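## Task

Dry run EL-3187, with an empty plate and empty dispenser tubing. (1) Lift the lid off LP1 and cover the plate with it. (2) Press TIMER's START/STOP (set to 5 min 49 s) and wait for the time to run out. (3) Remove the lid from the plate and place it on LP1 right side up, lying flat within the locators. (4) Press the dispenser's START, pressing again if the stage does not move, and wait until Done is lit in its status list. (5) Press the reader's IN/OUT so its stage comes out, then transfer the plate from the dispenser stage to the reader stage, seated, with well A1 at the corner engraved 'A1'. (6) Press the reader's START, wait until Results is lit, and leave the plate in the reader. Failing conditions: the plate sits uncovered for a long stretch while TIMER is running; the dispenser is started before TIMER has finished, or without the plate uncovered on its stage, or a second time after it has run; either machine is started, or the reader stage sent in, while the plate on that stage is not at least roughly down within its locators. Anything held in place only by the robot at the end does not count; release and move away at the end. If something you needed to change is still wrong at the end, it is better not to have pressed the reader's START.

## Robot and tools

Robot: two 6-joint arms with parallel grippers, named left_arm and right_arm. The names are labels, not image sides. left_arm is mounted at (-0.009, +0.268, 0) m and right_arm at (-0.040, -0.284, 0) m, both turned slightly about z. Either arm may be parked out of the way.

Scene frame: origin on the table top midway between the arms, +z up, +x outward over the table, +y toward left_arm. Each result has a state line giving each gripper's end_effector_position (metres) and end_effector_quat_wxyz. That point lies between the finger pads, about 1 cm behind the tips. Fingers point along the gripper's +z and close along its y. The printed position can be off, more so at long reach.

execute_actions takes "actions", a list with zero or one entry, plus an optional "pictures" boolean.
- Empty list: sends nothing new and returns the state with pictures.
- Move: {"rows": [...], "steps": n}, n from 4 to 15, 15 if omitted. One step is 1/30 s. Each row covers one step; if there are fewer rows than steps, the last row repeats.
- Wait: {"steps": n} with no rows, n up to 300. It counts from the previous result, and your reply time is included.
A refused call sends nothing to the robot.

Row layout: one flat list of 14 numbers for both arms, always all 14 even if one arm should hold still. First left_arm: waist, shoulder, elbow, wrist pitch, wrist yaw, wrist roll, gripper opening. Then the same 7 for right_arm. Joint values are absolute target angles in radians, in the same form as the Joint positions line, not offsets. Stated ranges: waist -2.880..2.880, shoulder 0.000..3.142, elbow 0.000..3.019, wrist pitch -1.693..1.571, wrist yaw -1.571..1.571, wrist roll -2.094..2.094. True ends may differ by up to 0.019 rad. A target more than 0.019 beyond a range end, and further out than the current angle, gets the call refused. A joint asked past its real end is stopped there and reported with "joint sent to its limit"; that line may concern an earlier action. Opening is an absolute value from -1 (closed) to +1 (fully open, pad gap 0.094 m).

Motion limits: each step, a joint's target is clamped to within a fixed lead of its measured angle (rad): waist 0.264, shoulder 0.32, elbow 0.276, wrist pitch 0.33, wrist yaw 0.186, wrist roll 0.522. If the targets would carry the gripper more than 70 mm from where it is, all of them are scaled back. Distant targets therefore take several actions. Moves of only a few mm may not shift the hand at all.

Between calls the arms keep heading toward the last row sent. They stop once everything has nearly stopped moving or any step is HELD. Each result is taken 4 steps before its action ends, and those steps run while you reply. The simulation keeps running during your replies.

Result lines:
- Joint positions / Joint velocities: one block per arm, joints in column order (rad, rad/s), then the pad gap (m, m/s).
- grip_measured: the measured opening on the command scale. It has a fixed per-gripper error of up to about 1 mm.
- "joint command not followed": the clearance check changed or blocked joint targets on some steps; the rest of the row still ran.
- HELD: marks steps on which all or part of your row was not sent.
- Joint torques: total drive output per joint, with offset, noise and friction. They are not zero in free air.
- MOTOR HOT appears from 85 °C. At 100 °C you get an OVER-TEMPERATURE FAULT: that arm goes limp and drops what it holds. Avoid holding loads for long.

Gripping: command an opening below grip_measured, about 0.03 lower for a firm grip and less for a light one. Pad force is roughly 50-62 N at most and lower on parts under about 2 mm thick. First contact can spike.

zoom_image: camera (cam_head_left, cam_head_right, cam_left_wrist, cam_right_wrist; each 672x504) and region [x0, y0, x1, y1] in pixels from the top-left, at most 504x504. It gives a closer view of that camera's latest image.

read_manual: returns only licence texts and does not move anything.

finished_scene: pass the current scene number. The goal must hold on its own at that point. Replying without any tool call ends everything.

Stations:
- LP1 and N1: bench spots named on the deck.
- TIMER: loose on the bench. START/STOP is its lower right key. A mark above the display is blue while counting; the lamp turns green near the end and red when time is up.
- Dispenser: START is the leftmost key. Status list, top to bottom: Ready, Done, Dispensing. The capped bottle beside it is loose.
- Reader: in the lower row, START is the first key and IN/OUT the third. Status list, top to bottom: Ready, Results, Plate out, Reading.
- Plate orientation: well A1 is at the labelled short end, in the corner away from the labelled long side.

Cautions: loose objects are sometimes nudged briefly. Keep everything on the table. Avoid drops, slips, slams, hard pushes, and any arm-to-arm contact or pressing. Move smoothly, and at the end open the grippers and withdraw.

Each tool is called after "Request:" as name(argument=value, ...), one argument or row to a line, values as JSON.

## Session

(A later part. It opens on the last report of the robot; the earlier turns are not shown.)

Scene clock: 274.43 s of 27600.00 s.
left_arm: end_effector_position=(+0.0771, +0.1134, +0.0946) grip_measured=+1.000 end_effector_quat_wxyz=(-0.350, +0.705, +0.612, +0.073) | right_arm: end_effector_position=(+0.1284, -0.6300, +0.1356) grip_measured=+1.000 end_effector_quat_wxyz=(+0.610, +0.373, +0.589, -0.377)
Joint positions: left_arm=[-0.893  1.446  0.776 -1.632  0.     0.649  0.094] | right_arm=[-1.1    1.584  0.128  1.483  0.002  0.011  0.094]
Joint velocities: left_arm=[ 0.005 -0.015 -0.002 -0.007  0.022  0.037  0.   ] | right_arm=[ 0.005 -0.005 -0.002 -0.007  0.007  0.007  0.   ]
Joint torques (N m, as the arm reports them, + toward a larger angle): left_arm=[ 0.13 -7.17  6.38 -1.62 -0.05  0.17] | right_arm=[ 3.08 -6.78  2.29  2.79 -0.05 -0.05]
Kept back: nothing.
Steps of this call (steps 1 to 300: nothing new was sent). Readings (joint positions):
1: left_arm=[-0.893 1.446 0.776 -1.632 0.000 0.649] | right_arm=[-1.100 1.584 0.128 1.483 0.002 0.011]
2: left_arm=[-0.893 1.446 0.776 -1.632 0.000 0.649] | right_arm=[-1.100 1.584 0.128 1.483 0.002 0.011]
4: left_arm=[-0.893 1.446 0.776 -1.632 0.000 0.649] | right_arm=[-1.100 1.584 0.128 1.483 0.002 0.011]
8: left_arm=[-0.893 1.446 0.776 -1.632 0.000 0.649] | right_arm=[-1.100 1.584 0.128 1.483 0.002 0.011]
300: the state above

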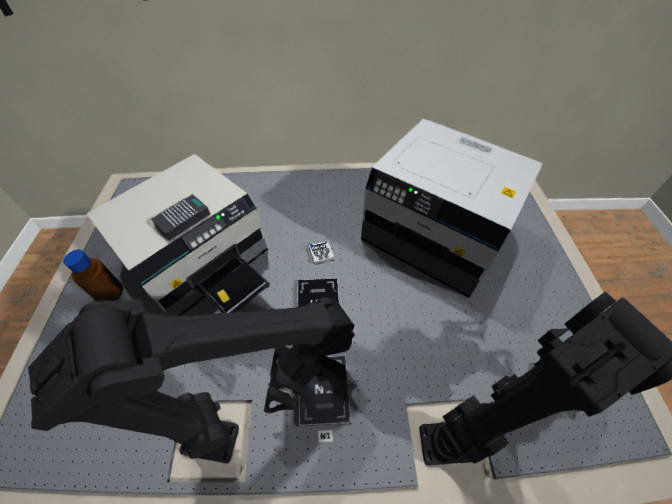

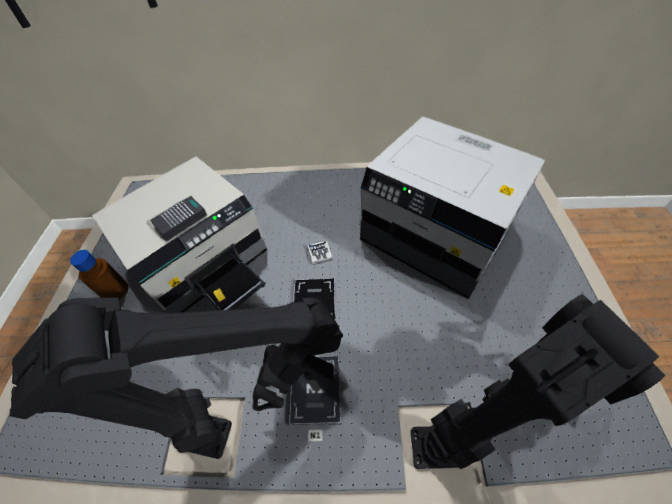

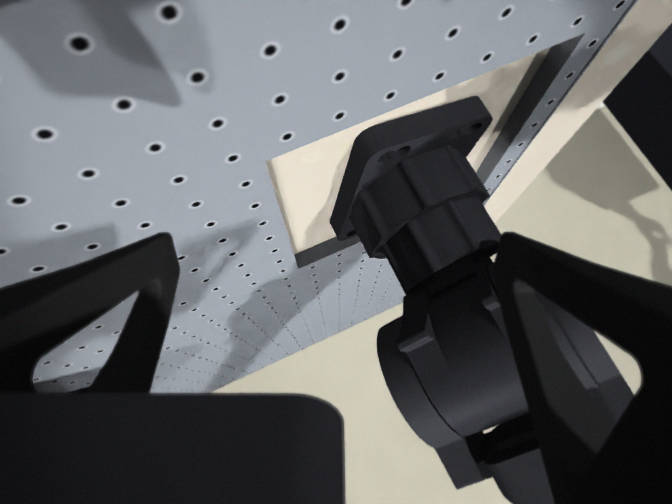

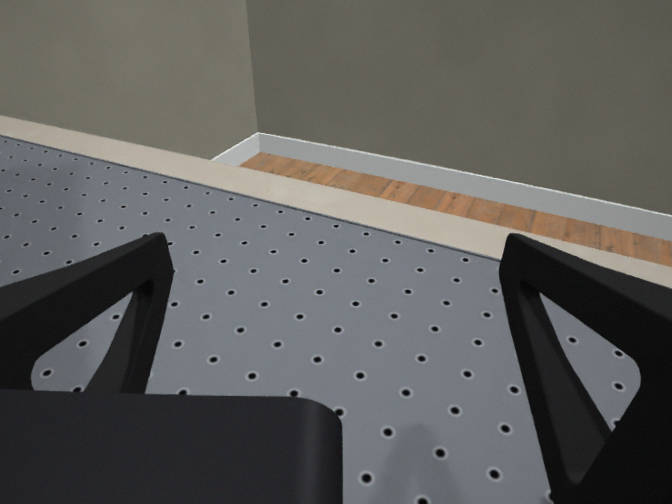

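Request:
execute_actions(
  actions=[
    {"steps": 300},
  ],
)

Request:
execute_actions(
  actions=[
    {"steps": 300},
  ],
  pictures=true,
)

Request:
zoom_image(
  camera="cam_head_left",
  region=[180, 220, 350, 320],
)

Scene clock: 284.43 s of 27600.00 s.
left_arm: end_effector_position=(+0.0771, +0.1134, +0.0946) grip_measured=+1.000 end_effector_quat_wxyz=(-0.350, +0.705, +0.612, +0.073) | right_arm: end_effector_position=(+0.1284, -0.6300, +0.1356) grip_measured=+1.000 end_effector_quat_wxyz=(+0.610, +0.373, +0.589, -0.377)
Joint positions: left_arm=[-0.893  1.446  0.776 -1.632  0.     0.649  0.094] | right_arm=[-1.1    1.584  0.128  1.483  0.002  0.011  0.094]
Joint velocities: left_arm=[-0.005 -0.024  0.012  0.002  0.007  0.037  0.   ] | right_arm=[-0.015 -0.024 -0.007 -0.007  0.037 -0.11   0.   ]
Joint torques (N m, as the arm reports them, + toward a larger angle): left_arm=[ 0.24 -7.21  6.34 -1.63 -0.06  0.17] | right_arm=[ 3.17 -6.69  2.27  2.79 -0.06 -0.05]
Kept back: nothing.
Steps of this call (steps 1 to 300: nothing new was sent). Readings (joint positions):
1: left_arm=[-0.893 1.446 0.776 -1.632 0.000 0.649] | right_arm=[-1.100 1.584 0.128 1.483 0.002 0.011]
2: left_arm=[-0.893 1.446 0.776 -1.632 0.000 0.649] | right_arm=[-1.100 1.584 0.128 1.483 0.002 0.011]
4: left_arm=[-0.893 1.446 0.776 -1.632 0.000 0.649] | right_arm=[-1.100 1.584 0.128 1.483 0.002 0.011]
8: left_arm=[-0.893 1.446 0.776 -1.632 0.000 0.649] | right_arm=[-1.100 1.584 0.128 1.483 0.002 0.011]
300: the state above

Scene clock: 294.43 s of 27600.00 s.
left_arm: end_effector_position=(+0.0771, +0.1134, +0.0946) grip_measured=+1.000 end_effector_quat_wxyz=(-0.350, +0.705, +0.612, +0.073) | right_arm: end_effector_position=(+0.1284, -0.6300, +0.1356) grip_measured=+1.000 end_effector_quat_wxyz=(+0.610, +0.373, +0.589, -0.377)
Joint positions: left_arm=[-0.893  1.446  0.776 -1.632  0.     0.649  0.094] | right_arm=[-1.1    1.584  0.128  1.483  0.002  0.011  0.094]
Joint velocities: left_arm=[-0.015 -0.005 -0.012  0.017  0.022  0.007  0.   ] | right_arm=[-0.005  0.005 -0.002 -0.007 -0.022 -0.066  0.   ]
Joint torques (N m, as the arm reports them, + toward a larger angle): left_arm=[ 0.22 -6.98  6.4  -1.59 -0.05  0.16] | right_arm=[ 3.11 -6.71  2.27  2.81 -0.06 -0.05]
Kept back: nothing.
Steps of this call (steps 1 to 300: nothing new was sent). Readings (joint positions):
1: left_arm=[-0.893 1.446 0.776 -1.632 0.000 0.649] | right_arm=[-1.100 1.584 0.128 1.483 0.002 0.011]
2: left_arm=[-0.893 1.446 0.776 -1.632 0.000 0.649] | right_arm=[-1.100 1.584 0.128 1.483 0.002 0.011]
4: left_arm=[-0.893 1.446 0.776 -1.632 0.000 0.649] | right_arm=[-1.100 1.584 0.128 1.483 0.002 0.011]
8: left_arm=[-0.893 1.446 0.776 -1.632 0.000 0.649] | right_arm=[-1.100 1.584 0.128 1.483 0.002 0.011]
300: the state above

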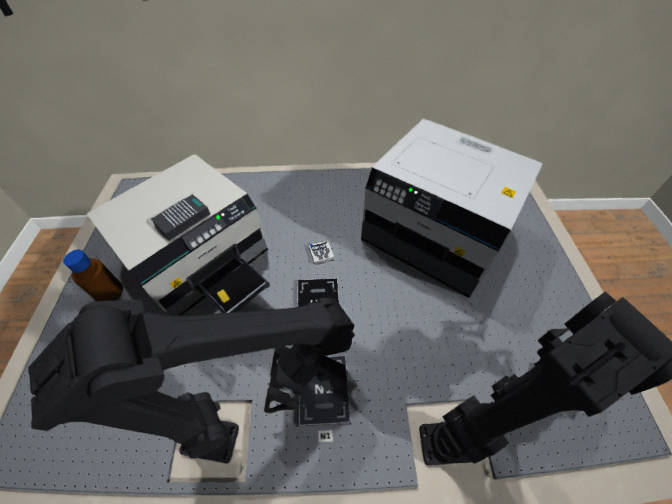

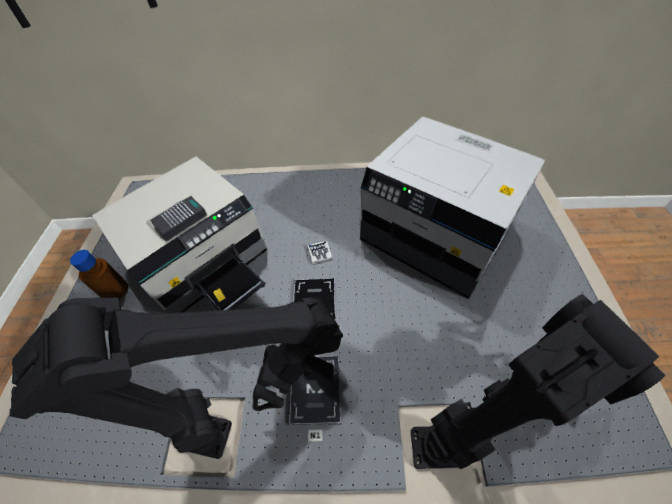

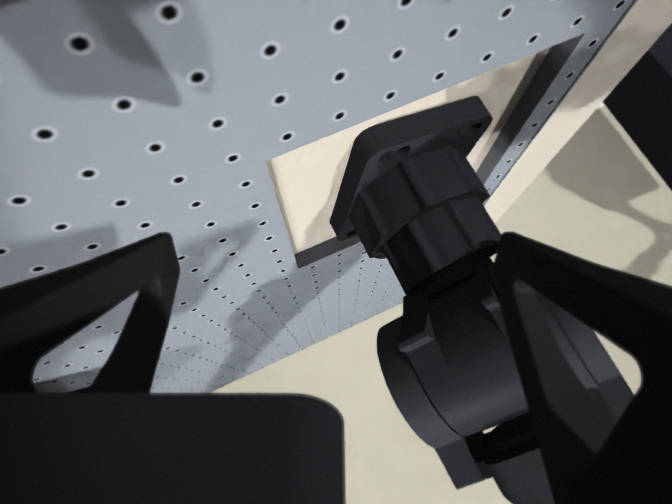

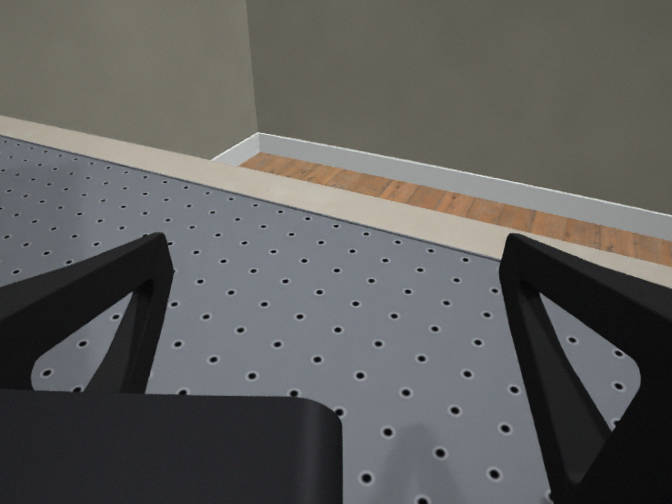

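Region (180, 220, 350, 320) of cam_head_left's 672x504 image, scaled by 2.965, with more detail than that image has; it fills the top 296 rows of this view, and the rest is white.

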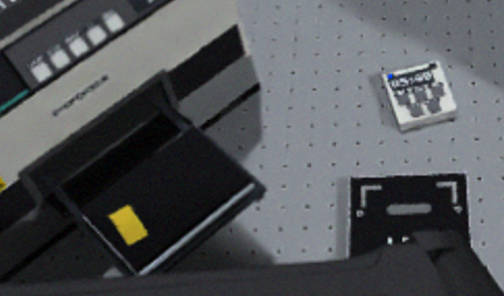

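Request:
execute_actions(
  actions=[
    {"steps": 300},
  ],
)

Request:
execute_actions(
  actions=[
    {"steps": 300},
  ],
  pictures=true,
)

Request:
zoom_image(
  camera="cam_head_left",
  region=[180, 220, 350, 320],
)

Scene clock: 304.43 s of 27600.00 s.
left_arm: end_effector_position=(+0.0771, +0.1134, +0.0946) grip_measured=+1.000 end_effector_quat_wxyz=(-0.350, +0.705, +0.612, +0.073) | right_arm: end_effector_position=(+0.1284, -0.6300, +0.1356) grip_measured=+1.000 end_effector_quat_wxyz=(+0.610, +0.373, +0.589, -0.377)
Joint positions: left_arm=[-0.893  1.446  0.776 -1.632  0.     0.649  0.094] | right_arm=[-1.1    1.584  0.128  1.483  0.002  0.011  0.094]
Joint velocities: left_arm=[-0.005 -0.005  0.012 -0.017 -0.022  0.007  0.   ] | right_arm=[-0.005 -0.015  0.002 -0.002 -0.051  0.007  0.   ]
Joint torques (N m, as the arm reports them, + toward a larger angle): left_arm=[ 0.42 -7.23  6.34 -1.64 -0.06  0.16] | right_arm=[ 3.1  -6.69  2.27  2.8  -0.05 -0.05]
Kept back: nothing.
Steps of this call (steps 1 to 300: nothing new was sent). Readings (joint positions):
1: left_arm=[-0.893 1.446 0.776 -1.632 0.000 0.649] | right_arm=[-1.100 1.584 0.128 1.483 0.002 0.011]
2: left_arm=[-0.893 1.446 0.776 -1.632 0.000 0.649] | right_arm=[-1.100 1.584 0.128 1.483 0.002 0.011]
4: left_arm=[-0.893 1.446 0.776 -1.632 0.000 0.649] | right_arm=[-1.100 1.584 0.128 1.483 0.002 0.011]
8: left_arm=[-0.893 1.446 0.776 -1.632 0.000 0.649] | right_arm=[-1.100 1.584 0.128 1.483 0.002 0.011]
300: the state above

Scene clock: 314.43 s of 27600.00 s.
left_arm: end_effector_position=(+0.0771, +0.1134, +0.0946) grip_measured=+1.000 end_effector_quat_wxyz=(-0.350, +0.705, +0.612, +0.073) | right_arm: end_effector_position=(+0.1284, -0.6300, +0.1356) grip_measured=+1.000 end_effector_quat_wxyz=(+0.610, +0.373, +0.589, -0.377)
Joint positions: left_arm=[-0.893  1.446  0.776 -1.632  0.     0.649  0.094] | right_arm=[-1.1    1.584  0.128  1.483  0.002  0.011  0.094]
Joint velocities: left_arm=[-0.015  0.005 -0.007  0.017 -0.037 -0.051  0.   ] | right_arm=[ 0.005 -0.015  0.007 -0.002 -0.022 -0.022  0.   ]
Joint torques (N m, as the arm reports them, + toward a larger angle): left_arm=[ 0.34 -7.1   6.35 -1.58 -0.05  0.17] | right_arm=[ 3.05 -6.69  2.27  2.79 -0.06 -0.05]
Kept back: nothing.
Steps of this call (steps 1 to 300: nothing new was sent). Readings (joint positions):
1: left_arm=[-0.893 1.446 0.776 -1.632 0.000 0.649] | right_arm=[-1.100 1.584 0.128 1.483 0.002 0.011]
2: left_arm=[-0.893 1.446 0.776 -1.632 0.000 0.649] | right_arm=[-1.100 1.584 0.128 1.483 0.002 0.011]
4: left_arm=[-0.893 1.446 0.776 -1.632 0.000 0.649] | right_arm=[-1.100 1.584 0.128 1.483 0.002 0.011]
8: left_arm=[-0.893 1.446 0.776 -1.632 0.000 0.649] | right_arm=[-1.100 1.584 0.128 1.483 0.002 0.011]
300: the state above

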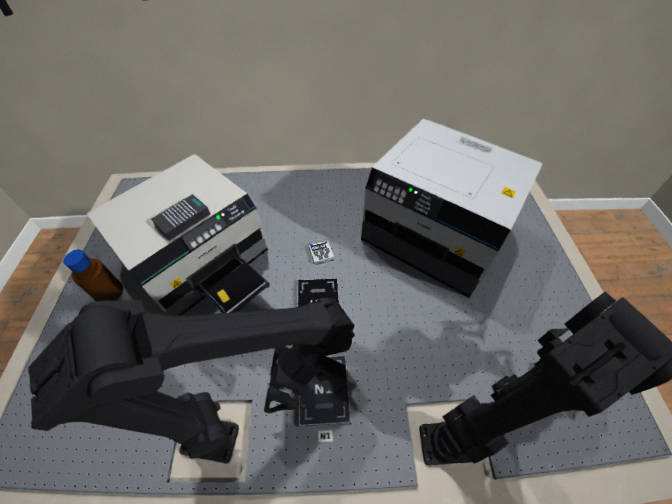

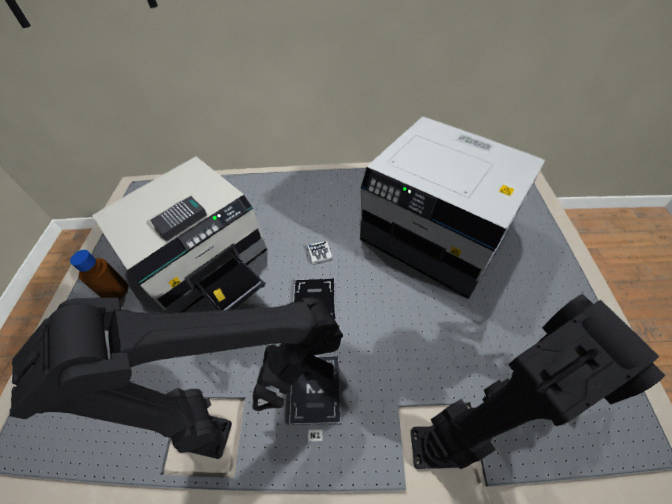

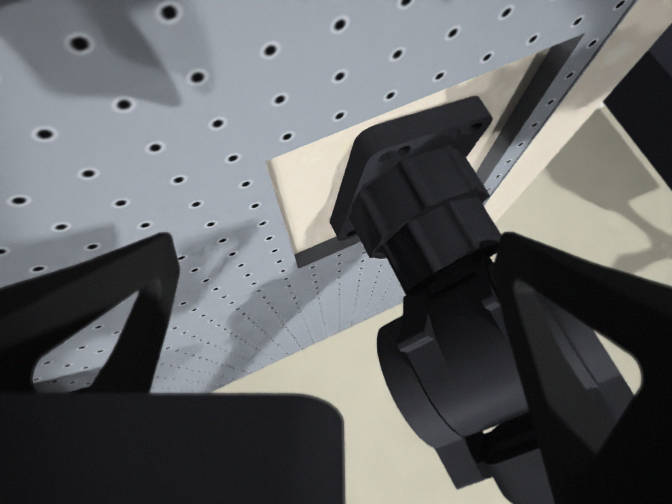

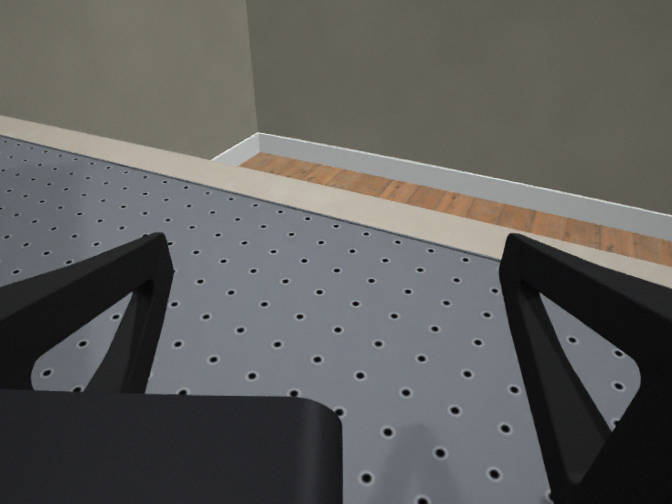

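Region (180, 220, 350, 320) of cam_head_left's 672x504 image, scaled by 2.965, with more detail than that image has; it fills the top 296 rows of this view, and the rest is white.

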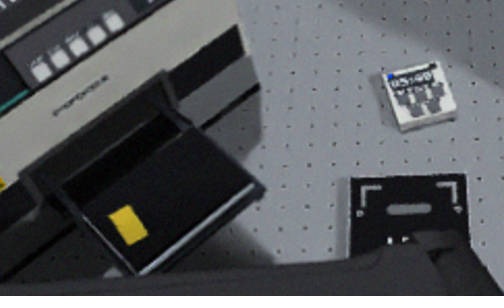

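Request:
execute_actions(
  actions=[
    {"steps": 300},
  ],
)

Request:
execute_actions(
  actions=[
    {"steps": 300},
  ],
  pictures=true,
)

Request:
zoom_image(
  camera="cam_head_left",
  region=[180, 220, 350, 320],
)

Scene clock: 324.43 s of 27600.00 s.
left_arm: end_effector_position=(+0.0771, +0.1134, +0.0946) grip_measured=+1.000 end_effector_quat_wxyz=(-0.350, +0.705, +0.612, +0.073) | right_arm: end_effector_position=(+0.1284, -0.6300, +0.1356) grip_measured=+1.000 end_effector_quat_wxyz=(+0.610, +0.373, +0.589, -0.377)
Joint positions: left_arm=[-0.893  1.446  0.776 -1.632  0.     0.649  0.094] | right_arm=[-1.1    1.584  0.128  1.483  0.002  0.011  0.094]
Joint velocities: left_arm=[-0.005 -0.005 -0.002  0.012  0.022  0.022  0.   ] | right_arm=[-0.005 -0.015  0.012 -0.017  0.007 -0.037  0.   ]
Joint torques (N m, as the arm reports them, + toward a larger angle): left_arm=[ 0.28 -7.15  6.37 -1.65 -0.05  0.16] | right_arm=[ 3.09 -6.69  2.26  2.8  -0.06 -0.04]
Kept back: nothing.
Steps of this call (steps 1 to 300: nothing new was sent). Readings (joint positions):
1: left_arm=[-0.893 1.446 0.776 -1.632 0.000 0.649] | right_arm=[-1.100 1.584 0.128 1.483 0.002 0.011]
2: left_arm=[-0.893 1.446 0.776 -1.632 0.000 0.649] | right_arm=[-1.100 1.584 0.128 1.483 0.002 0.011]
4: left_arm=[-0.893 1.446 0.776 -1.632 0.000 0.649] | right_arm=[-1.100 1.584 0.128 1.483 0.002 0.011]
8: left_arm=[-0.893 1.446 0.776 -1.632 0.000 0.649] | right_arm=[-1.100 1.584 0.128 1.483 0.002 0.011]
300: the state above

Scene clock: 334.43 s of 27600.00 s.
left_arm: end_effector_position=(+0.0771, +0.1134, +0.0946) grip_measured=+1.000 end_effector_quat_wxyz=(-0.350, +0.705, +0.612, +0.073) | right_arm: end_effector_position=(+0.1284, -0.6300, +0.1356) grip_measured=+1.000 end_effector_quat_wxyz=(+0.610, +0.373, +0.589, -0.377)
Joint positions: left_arm=[-0.893  1.446  0.776 -1.632  0.     0.649  0.094] | right_arm=[-1.1    1.584  0.128  1.483  0.002  0.011  0.094]
Joint velocities: left_arm=[-0.015  0.005  0.007 -0.027  0.022  0.095  0.   ] | right_arm=[-0.005  0.005 -0.002 -0.002  0.007 -0.051  0.   ]
Joint torques (N m, as the arm reports them, + toward a larger angle): left_arm=[ 0.3  -7.19  6.34 -1.61 -0.05  0.15] | right_arm=[ 3.11 -6.65  2.27  2.82 -0.06 -0.05]
Kept back: nothing.
Steps of this call (steps 1 to 300: nothing new was sent). Readings (joint positions):
1: left_arm=[-0.893 1.446 0.776 -1.632 0.000 0.649] | right_arm=[-1.100 1.584 0.128 1.483 0.002 0.011]
2: left_arm=[-0.893 1.446 0.776 -1.632 0.000 0.649] | right_arm=[-1.100 1.584 0.128 1.483 0.002 0.011]
4: left_arm=[-0.893 1.446 0.776 -1.632 0.000 0.649] | right_arm=[-1.100 1.584 0.128 1.483 0.002 0.011]
8: left_arm=[-0.893 1.446 0.776 -1.632 0.000 0.649] | right_arm=[-1.100 1.584 0.128 1.483 0.002 0.011]
300: the state above

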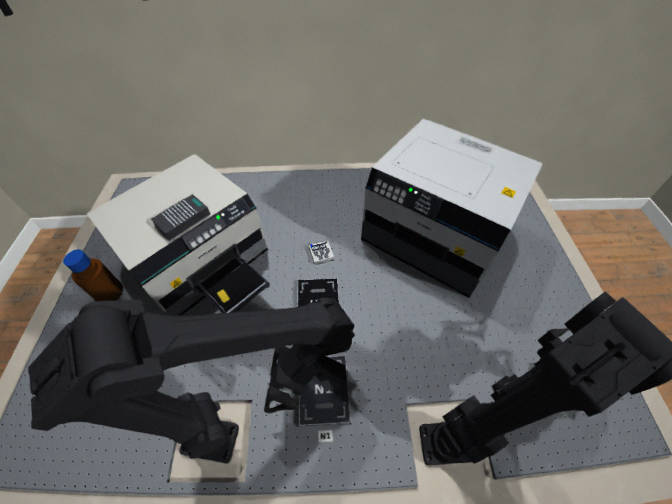

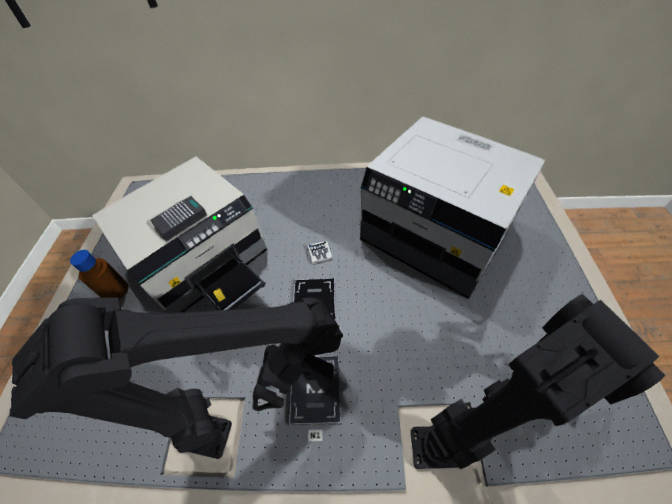

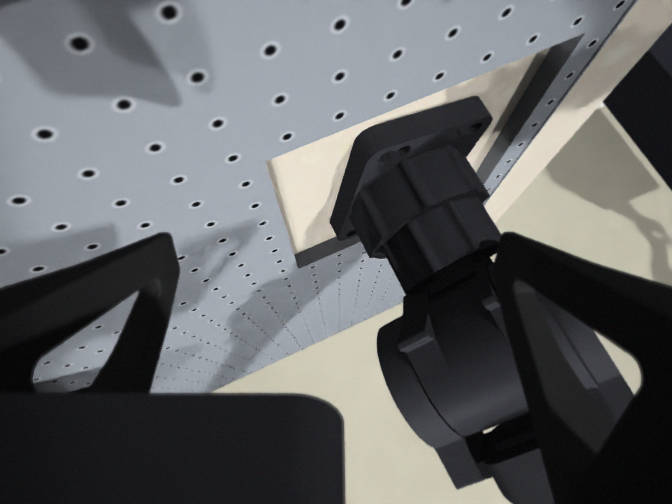

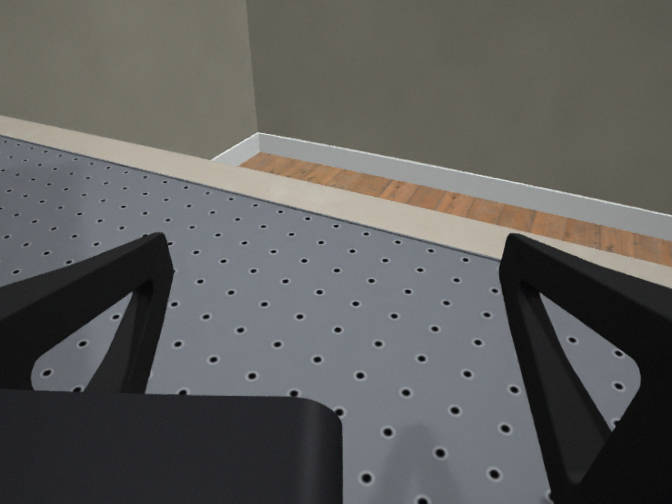

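Region (180, 220, 350, 320) of cam_head_left's 672x504 image, scaled by 2.965, with more detail than that image has; it fills the top 296 rows of this view, and the rest is white.

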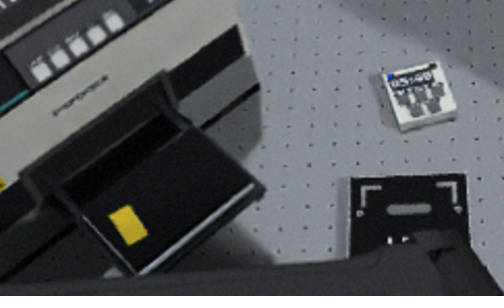

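Request:
execute_actions(
  actions=[
    {"steps": 300},
  ],
)

Request:
execute_actions(
  actions=[
    {"steps": 300},
  ],
  pictures=true,
)

Request:
zoom_image(
  camera="cam_head_left",
  region=[180, 220, 350, 320],
)

Scene clock: 344.43 s of 27600.00 s.
left_arm: end_effector_position=(+0.0771, +0.1134, +0.0946) grip_measured=+1.000 end_effector_quat_wxyz=(-0.350, +0.705, +0.612, +0.073) | right_arm: end_effector_position=(+0.1284, -0.6300, +0.1356) grip_measured=+1.000 end_effector_quat_wxyz=(+0.610, +0.373, +0.589, -0.377)
Joint positions: left_arm=[-0.893  1.446  0.776 -1.632  0.     0.649  0.094] | right_arm=[-1.1    1.584  0.128  1.483  0.002  0.011  0.094]
Joint velocities: left_arm=[ 0.005  0.005 -0.002  0.002 -0.007 -0.007  0.   ] | right_arm=[-0.015 -0.005 -0.012 -0.002  0.037  0.051  0.   ]
Joint torques (N m, as the arm reports them, + toward a larger angle): left_arm=[ 0.34 -7.04  6.3  -1.62 -0.06  0.17] | right_arm=[ 3.09 -6.72  2.27  2.78 -0.06 -0.05]
Kept back: nothing.
Steps of this call (steps 1 to 300: nothing new was sent). Readings (joint positions):
1: left_arm=[-0.893 1.446 0.776 -1.632 0.000 0.649] | right_arm=[-1.100 1.584 0.128 1.483 0.002 0.011]
2: left_arm=[-0.893 1.446 0.776 -1.632 0.000 0.649] | right_arm=[-1.100 1.584 0.128 1.483 0.002 0.011]
4: left_arm=[-0.893 1.446 0.776 -1.632 0.000 0.649] | right_arm=[-1.100 1.584 0.128 1.483 0.002 0.011]
8: left_arm=[-0.893 1.446 0.776 -1.632 0.000 0.649] | right_arm=[-1.100 1.584 0.128 1.483 0.002 0.011]
300: the state above

Scene clock: 354.43 s of 27600.00 s.
left_arm: end_effector_position=(+0.0771, +0.1134, +0.0946) grip_measured=+1.000 end_effector_quat_wxyz=(-0.350, +0.705, +0.612, +0.073) | right_arm: end_effector_position=(+0.1284, -0.6300, +0.1356) grip_measured=+1.000 end_effector_quat_wxyz=(+0.610, +0.373, +0.589, -0.377)
Joint positions: left_arm=[-0.893  1.446  0.776 -1.632  0.     0.649  0.094] | right_arm=[-1.1    1.584  0.128  1.483  0.002  0.011  0.094]
Joint velocities: left_arm=[-0.005 -0.015 -0.002  0.002 -0.022 -0.037  0.   ] | right_arm=[-0.005 -0.005  0.007 -0.012 -0.037  0.007  0.   ]
Joint torques (N m, as the arm reports them, + toward a larger angle): left_arm=[ 0.29 -7.07  6.36 -1.58 -0.05  0.16] | right_arm=[ 3.06 -6.78  2.25  2.8  -0.06 -0.04]
Kept back: nothing.
Steps of this call (steps 1 to 300: nothing new was sent). Readings (joint positions):
1: left_arm=[-0.893 1.446 0.776 -1.632 0.000 0.649] | right_arm=[-1.100 1.584 0.128 1.483 0.002 0.011]
2: left_arm=[-0.893 1.446 0.776 -1.632 0.000 0.649] | right_arm=[-1.100 1.584 0.128 1.483 0.002 0.011]
4: left_arm=[-0.893 1.446 0.776 -1.632 0.000 0.649] | right_arm=[-1.100 1.584 0.128 1.483 0.002 0.011]
8: left_arm=[-0.893 1.446 0.776 -1.632 0.000 0.649] | right_arm=[-1.100 1.584 0.128 1.483 0.002 0.011]
300: the state above

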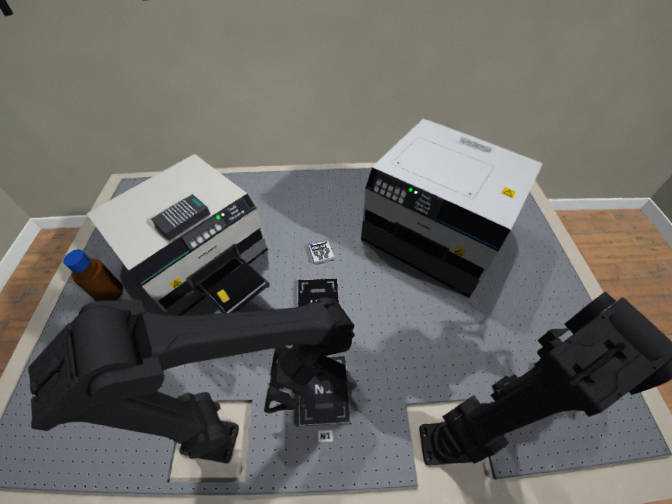

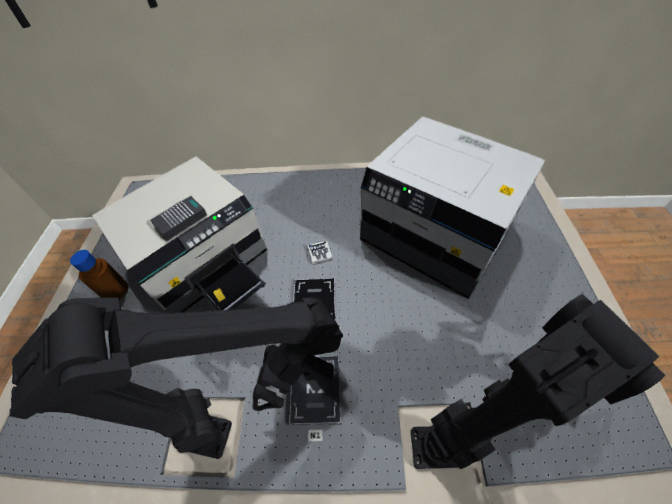

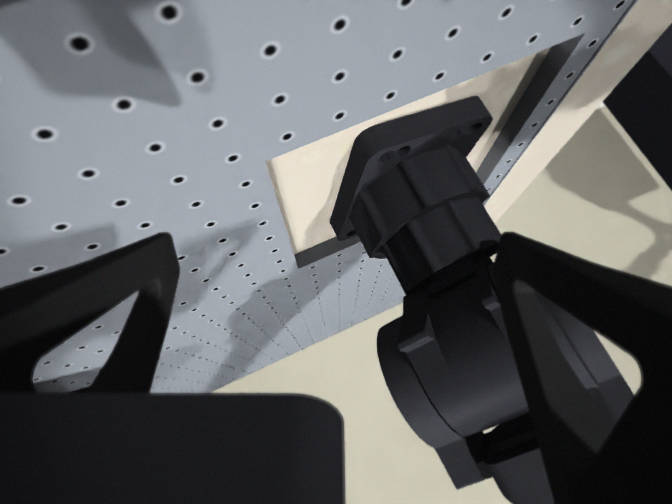

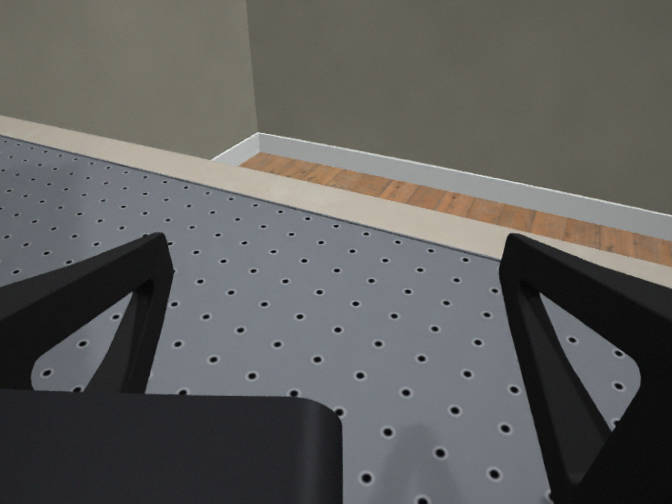

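Region (180, 220, 350, 320) of cam_head_left's 672x504 image, scaled by 2.965, with more detail than that image has; it fills the top 296 rows of this view, and the rest is white.

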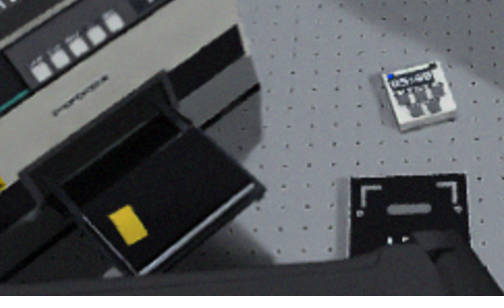

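Request:
execute_actions(
  actions=[
    {"steps": 300},
  ],
)

Request:
execute_actions(
  actions=[
    {"steps": 300},
  ],
  pictures=true,
)

Request:
zoom_image(
  camera="cam_head_left",
  region=[180, 220, 350, 320],
)

Scene clock: 364.43 s of 27600.00 s.
left_arm: end_effector_position=(+0.0771, +0.1134, +0.0946) grip_measured=+1.000 end_effector_quat_wxyz=(-0.350, +0.705, +0.612, +0.073) | right_arm: end_effector_position=(+0.1284, -0.6300, +0.1356) grip_measured=+1.000 end_effector_quat_wxyz=(+0.610, +0.373, +0.589, -0.377)
Joint positions: left_arm=[-0.893  1.446  0.776 -1.632  0.     0.649  0.094] | right_arm=[-1.1    1.584  0.128  1.483  0.002  0.011  0.094]
Joint velocities: left_arm=[ 0.005 -0.015 -0.022  0.002 -0.095 -0.037  0.   ] | right_arm=[-0.005 -0.015  0.007  0.002 -0.022 -0.022  0.   ]
Joint torques (N m, as the arm reports them, + toward a larger angle): left_arm=[ 0.37 -7.3   6.34 -1.63 -0.05  0.17] | right_arm=[ 3.15 -6.73  2.27  2.81 -0.06 -0.05]
Kept back: nothing.
Steps of this call (steps 1 to 300: nothing new was sent). Readings (joint positions):
1: left_arm=[-0.893 1.446 0.776 -1.632 0.000 0.649] | right_arm=[-1.100 1.584 0.128 1.483 0.002 0.011]
2: left_arm=[-0.893 1.446 0.776 -1.632 0.000 0.649] | right_arm=[-1.100 1.584 0.128 1.483 0.002 0.011]
4: left_arm=[-0.893 1.446 0.776 -1.632 0.000 0.649] | right_arm=[-1.100 1.584 0.128 1.483 0.002 0.011]
8: left_arm=[-0.893 1.446 0.776 -1.632 0.000 0.649] | right_arm=[-1.100 1.584 0.128 1.483 0.002 0.011]
300: the state above

Scene clock: 374.43 s of 27600.00 s.
left_arm: end_effector_position=(+0.0771, +0.1134, +0.0946) grip_measured=+1.000 end_effector_quat_wxyz=(-0.350, +0.705, +0.612, +0.073) | right_arm: end_effector_position=(+0.1284, -0.6300, +0.1356) grip_measured=+1.000 end_effector_quat_wxyz=(+0.610, +0.373, +0.589, -0.377)
Joint positions: left_arm=[-0.893  1.446  0.776 -1.632  0.     0.649  0.094] | right_arm=[-1.1    1.584  0.128  1.483  0.002  0.011  0.094]
Joint velocities: left_arm=[-0.005 -0.015 -0.002  0.012 -0.051 -0.066  0.   ] | right_arm=[-0.005 -0.005 -0.002 -0.002  0.022  0.066  0.   ]
Joint torques (N m, as the arm reports them, + toward a larger angle): left_arm=[ 0.54 -7.24  6.31 -1.62 -0.04  0.17] | right_arm=[ 3.09 -6.81  2.27  2.8  -0.06 -0.04]
Kept back: nothing.
Steps of this call (steps 1 to 300: nothing new was sent). Readings (joint positions):
1: left_arm=[-0.893 1.446 0.776 -1.632 0.000 0.649] | right_arm=[-1.100 1.584 0.128 1.483 0.002 0.011]
2: left_arm=[-0.893 1.446 0.776 -1.632 0.000 0.649] | right_arm=[-1.100 1.584 0.128 1.483 0.002 0.011]
4: left_arm=[-0.893 1.446 0.776 -1.632 0.000 0.649] | right_arm=[-1.100 1.584 0.128 1.483 0.002 0.011]
8: left_arm=[-0.893 1.446 0.776 -1.632 0.000 0.649] | right_arm=[-1.100 1.584 0.128 1.483 0.002 0.011]
300: the state above

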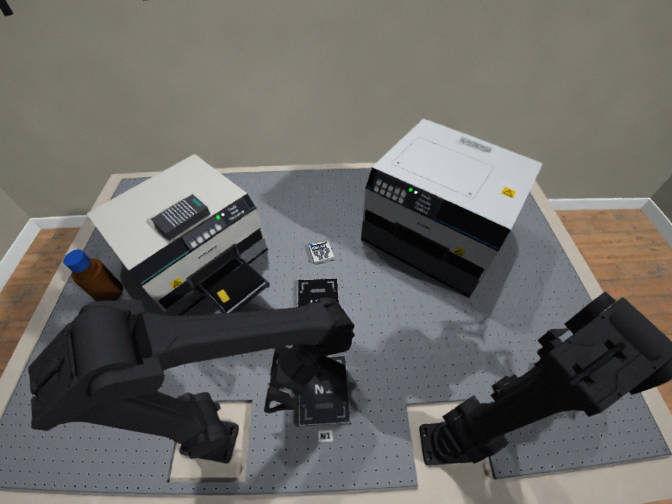

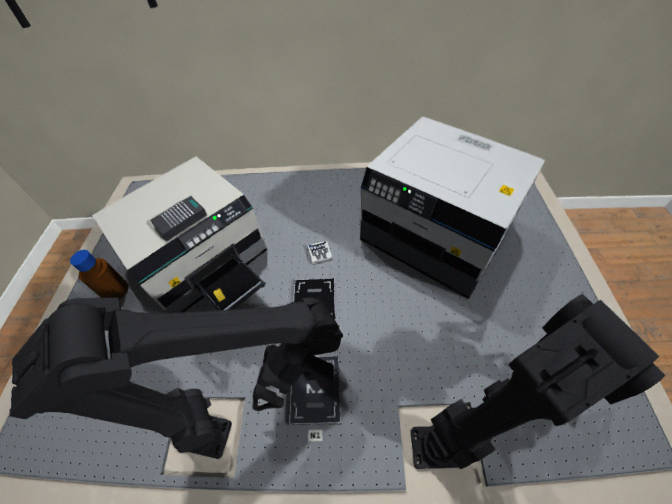

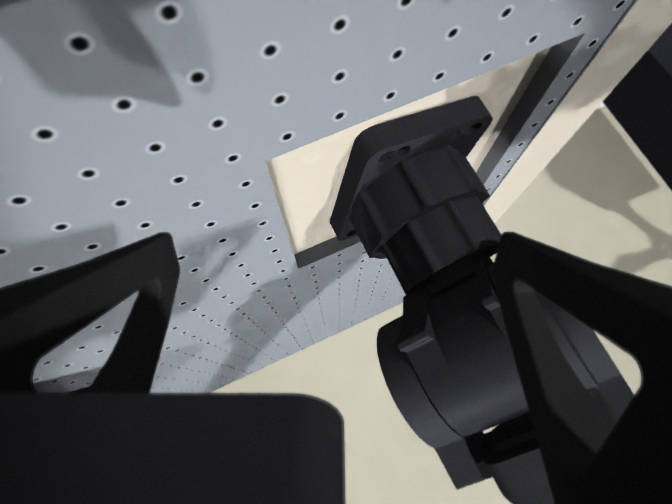

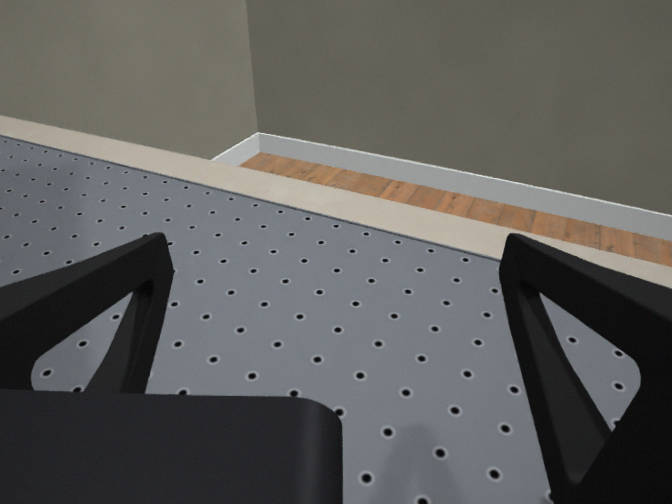

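Region (180, 220, 350, 320) of cam_head_left's 672x504 image, scaled by 2.965, with more detail than that image has; it fills the top 296 rows of this view, and the rest is white.

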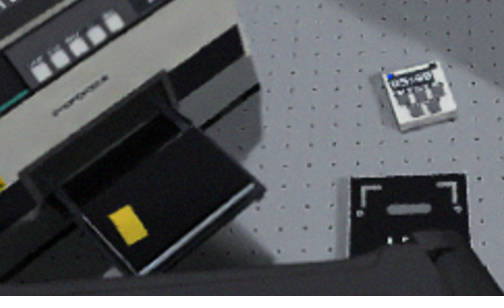

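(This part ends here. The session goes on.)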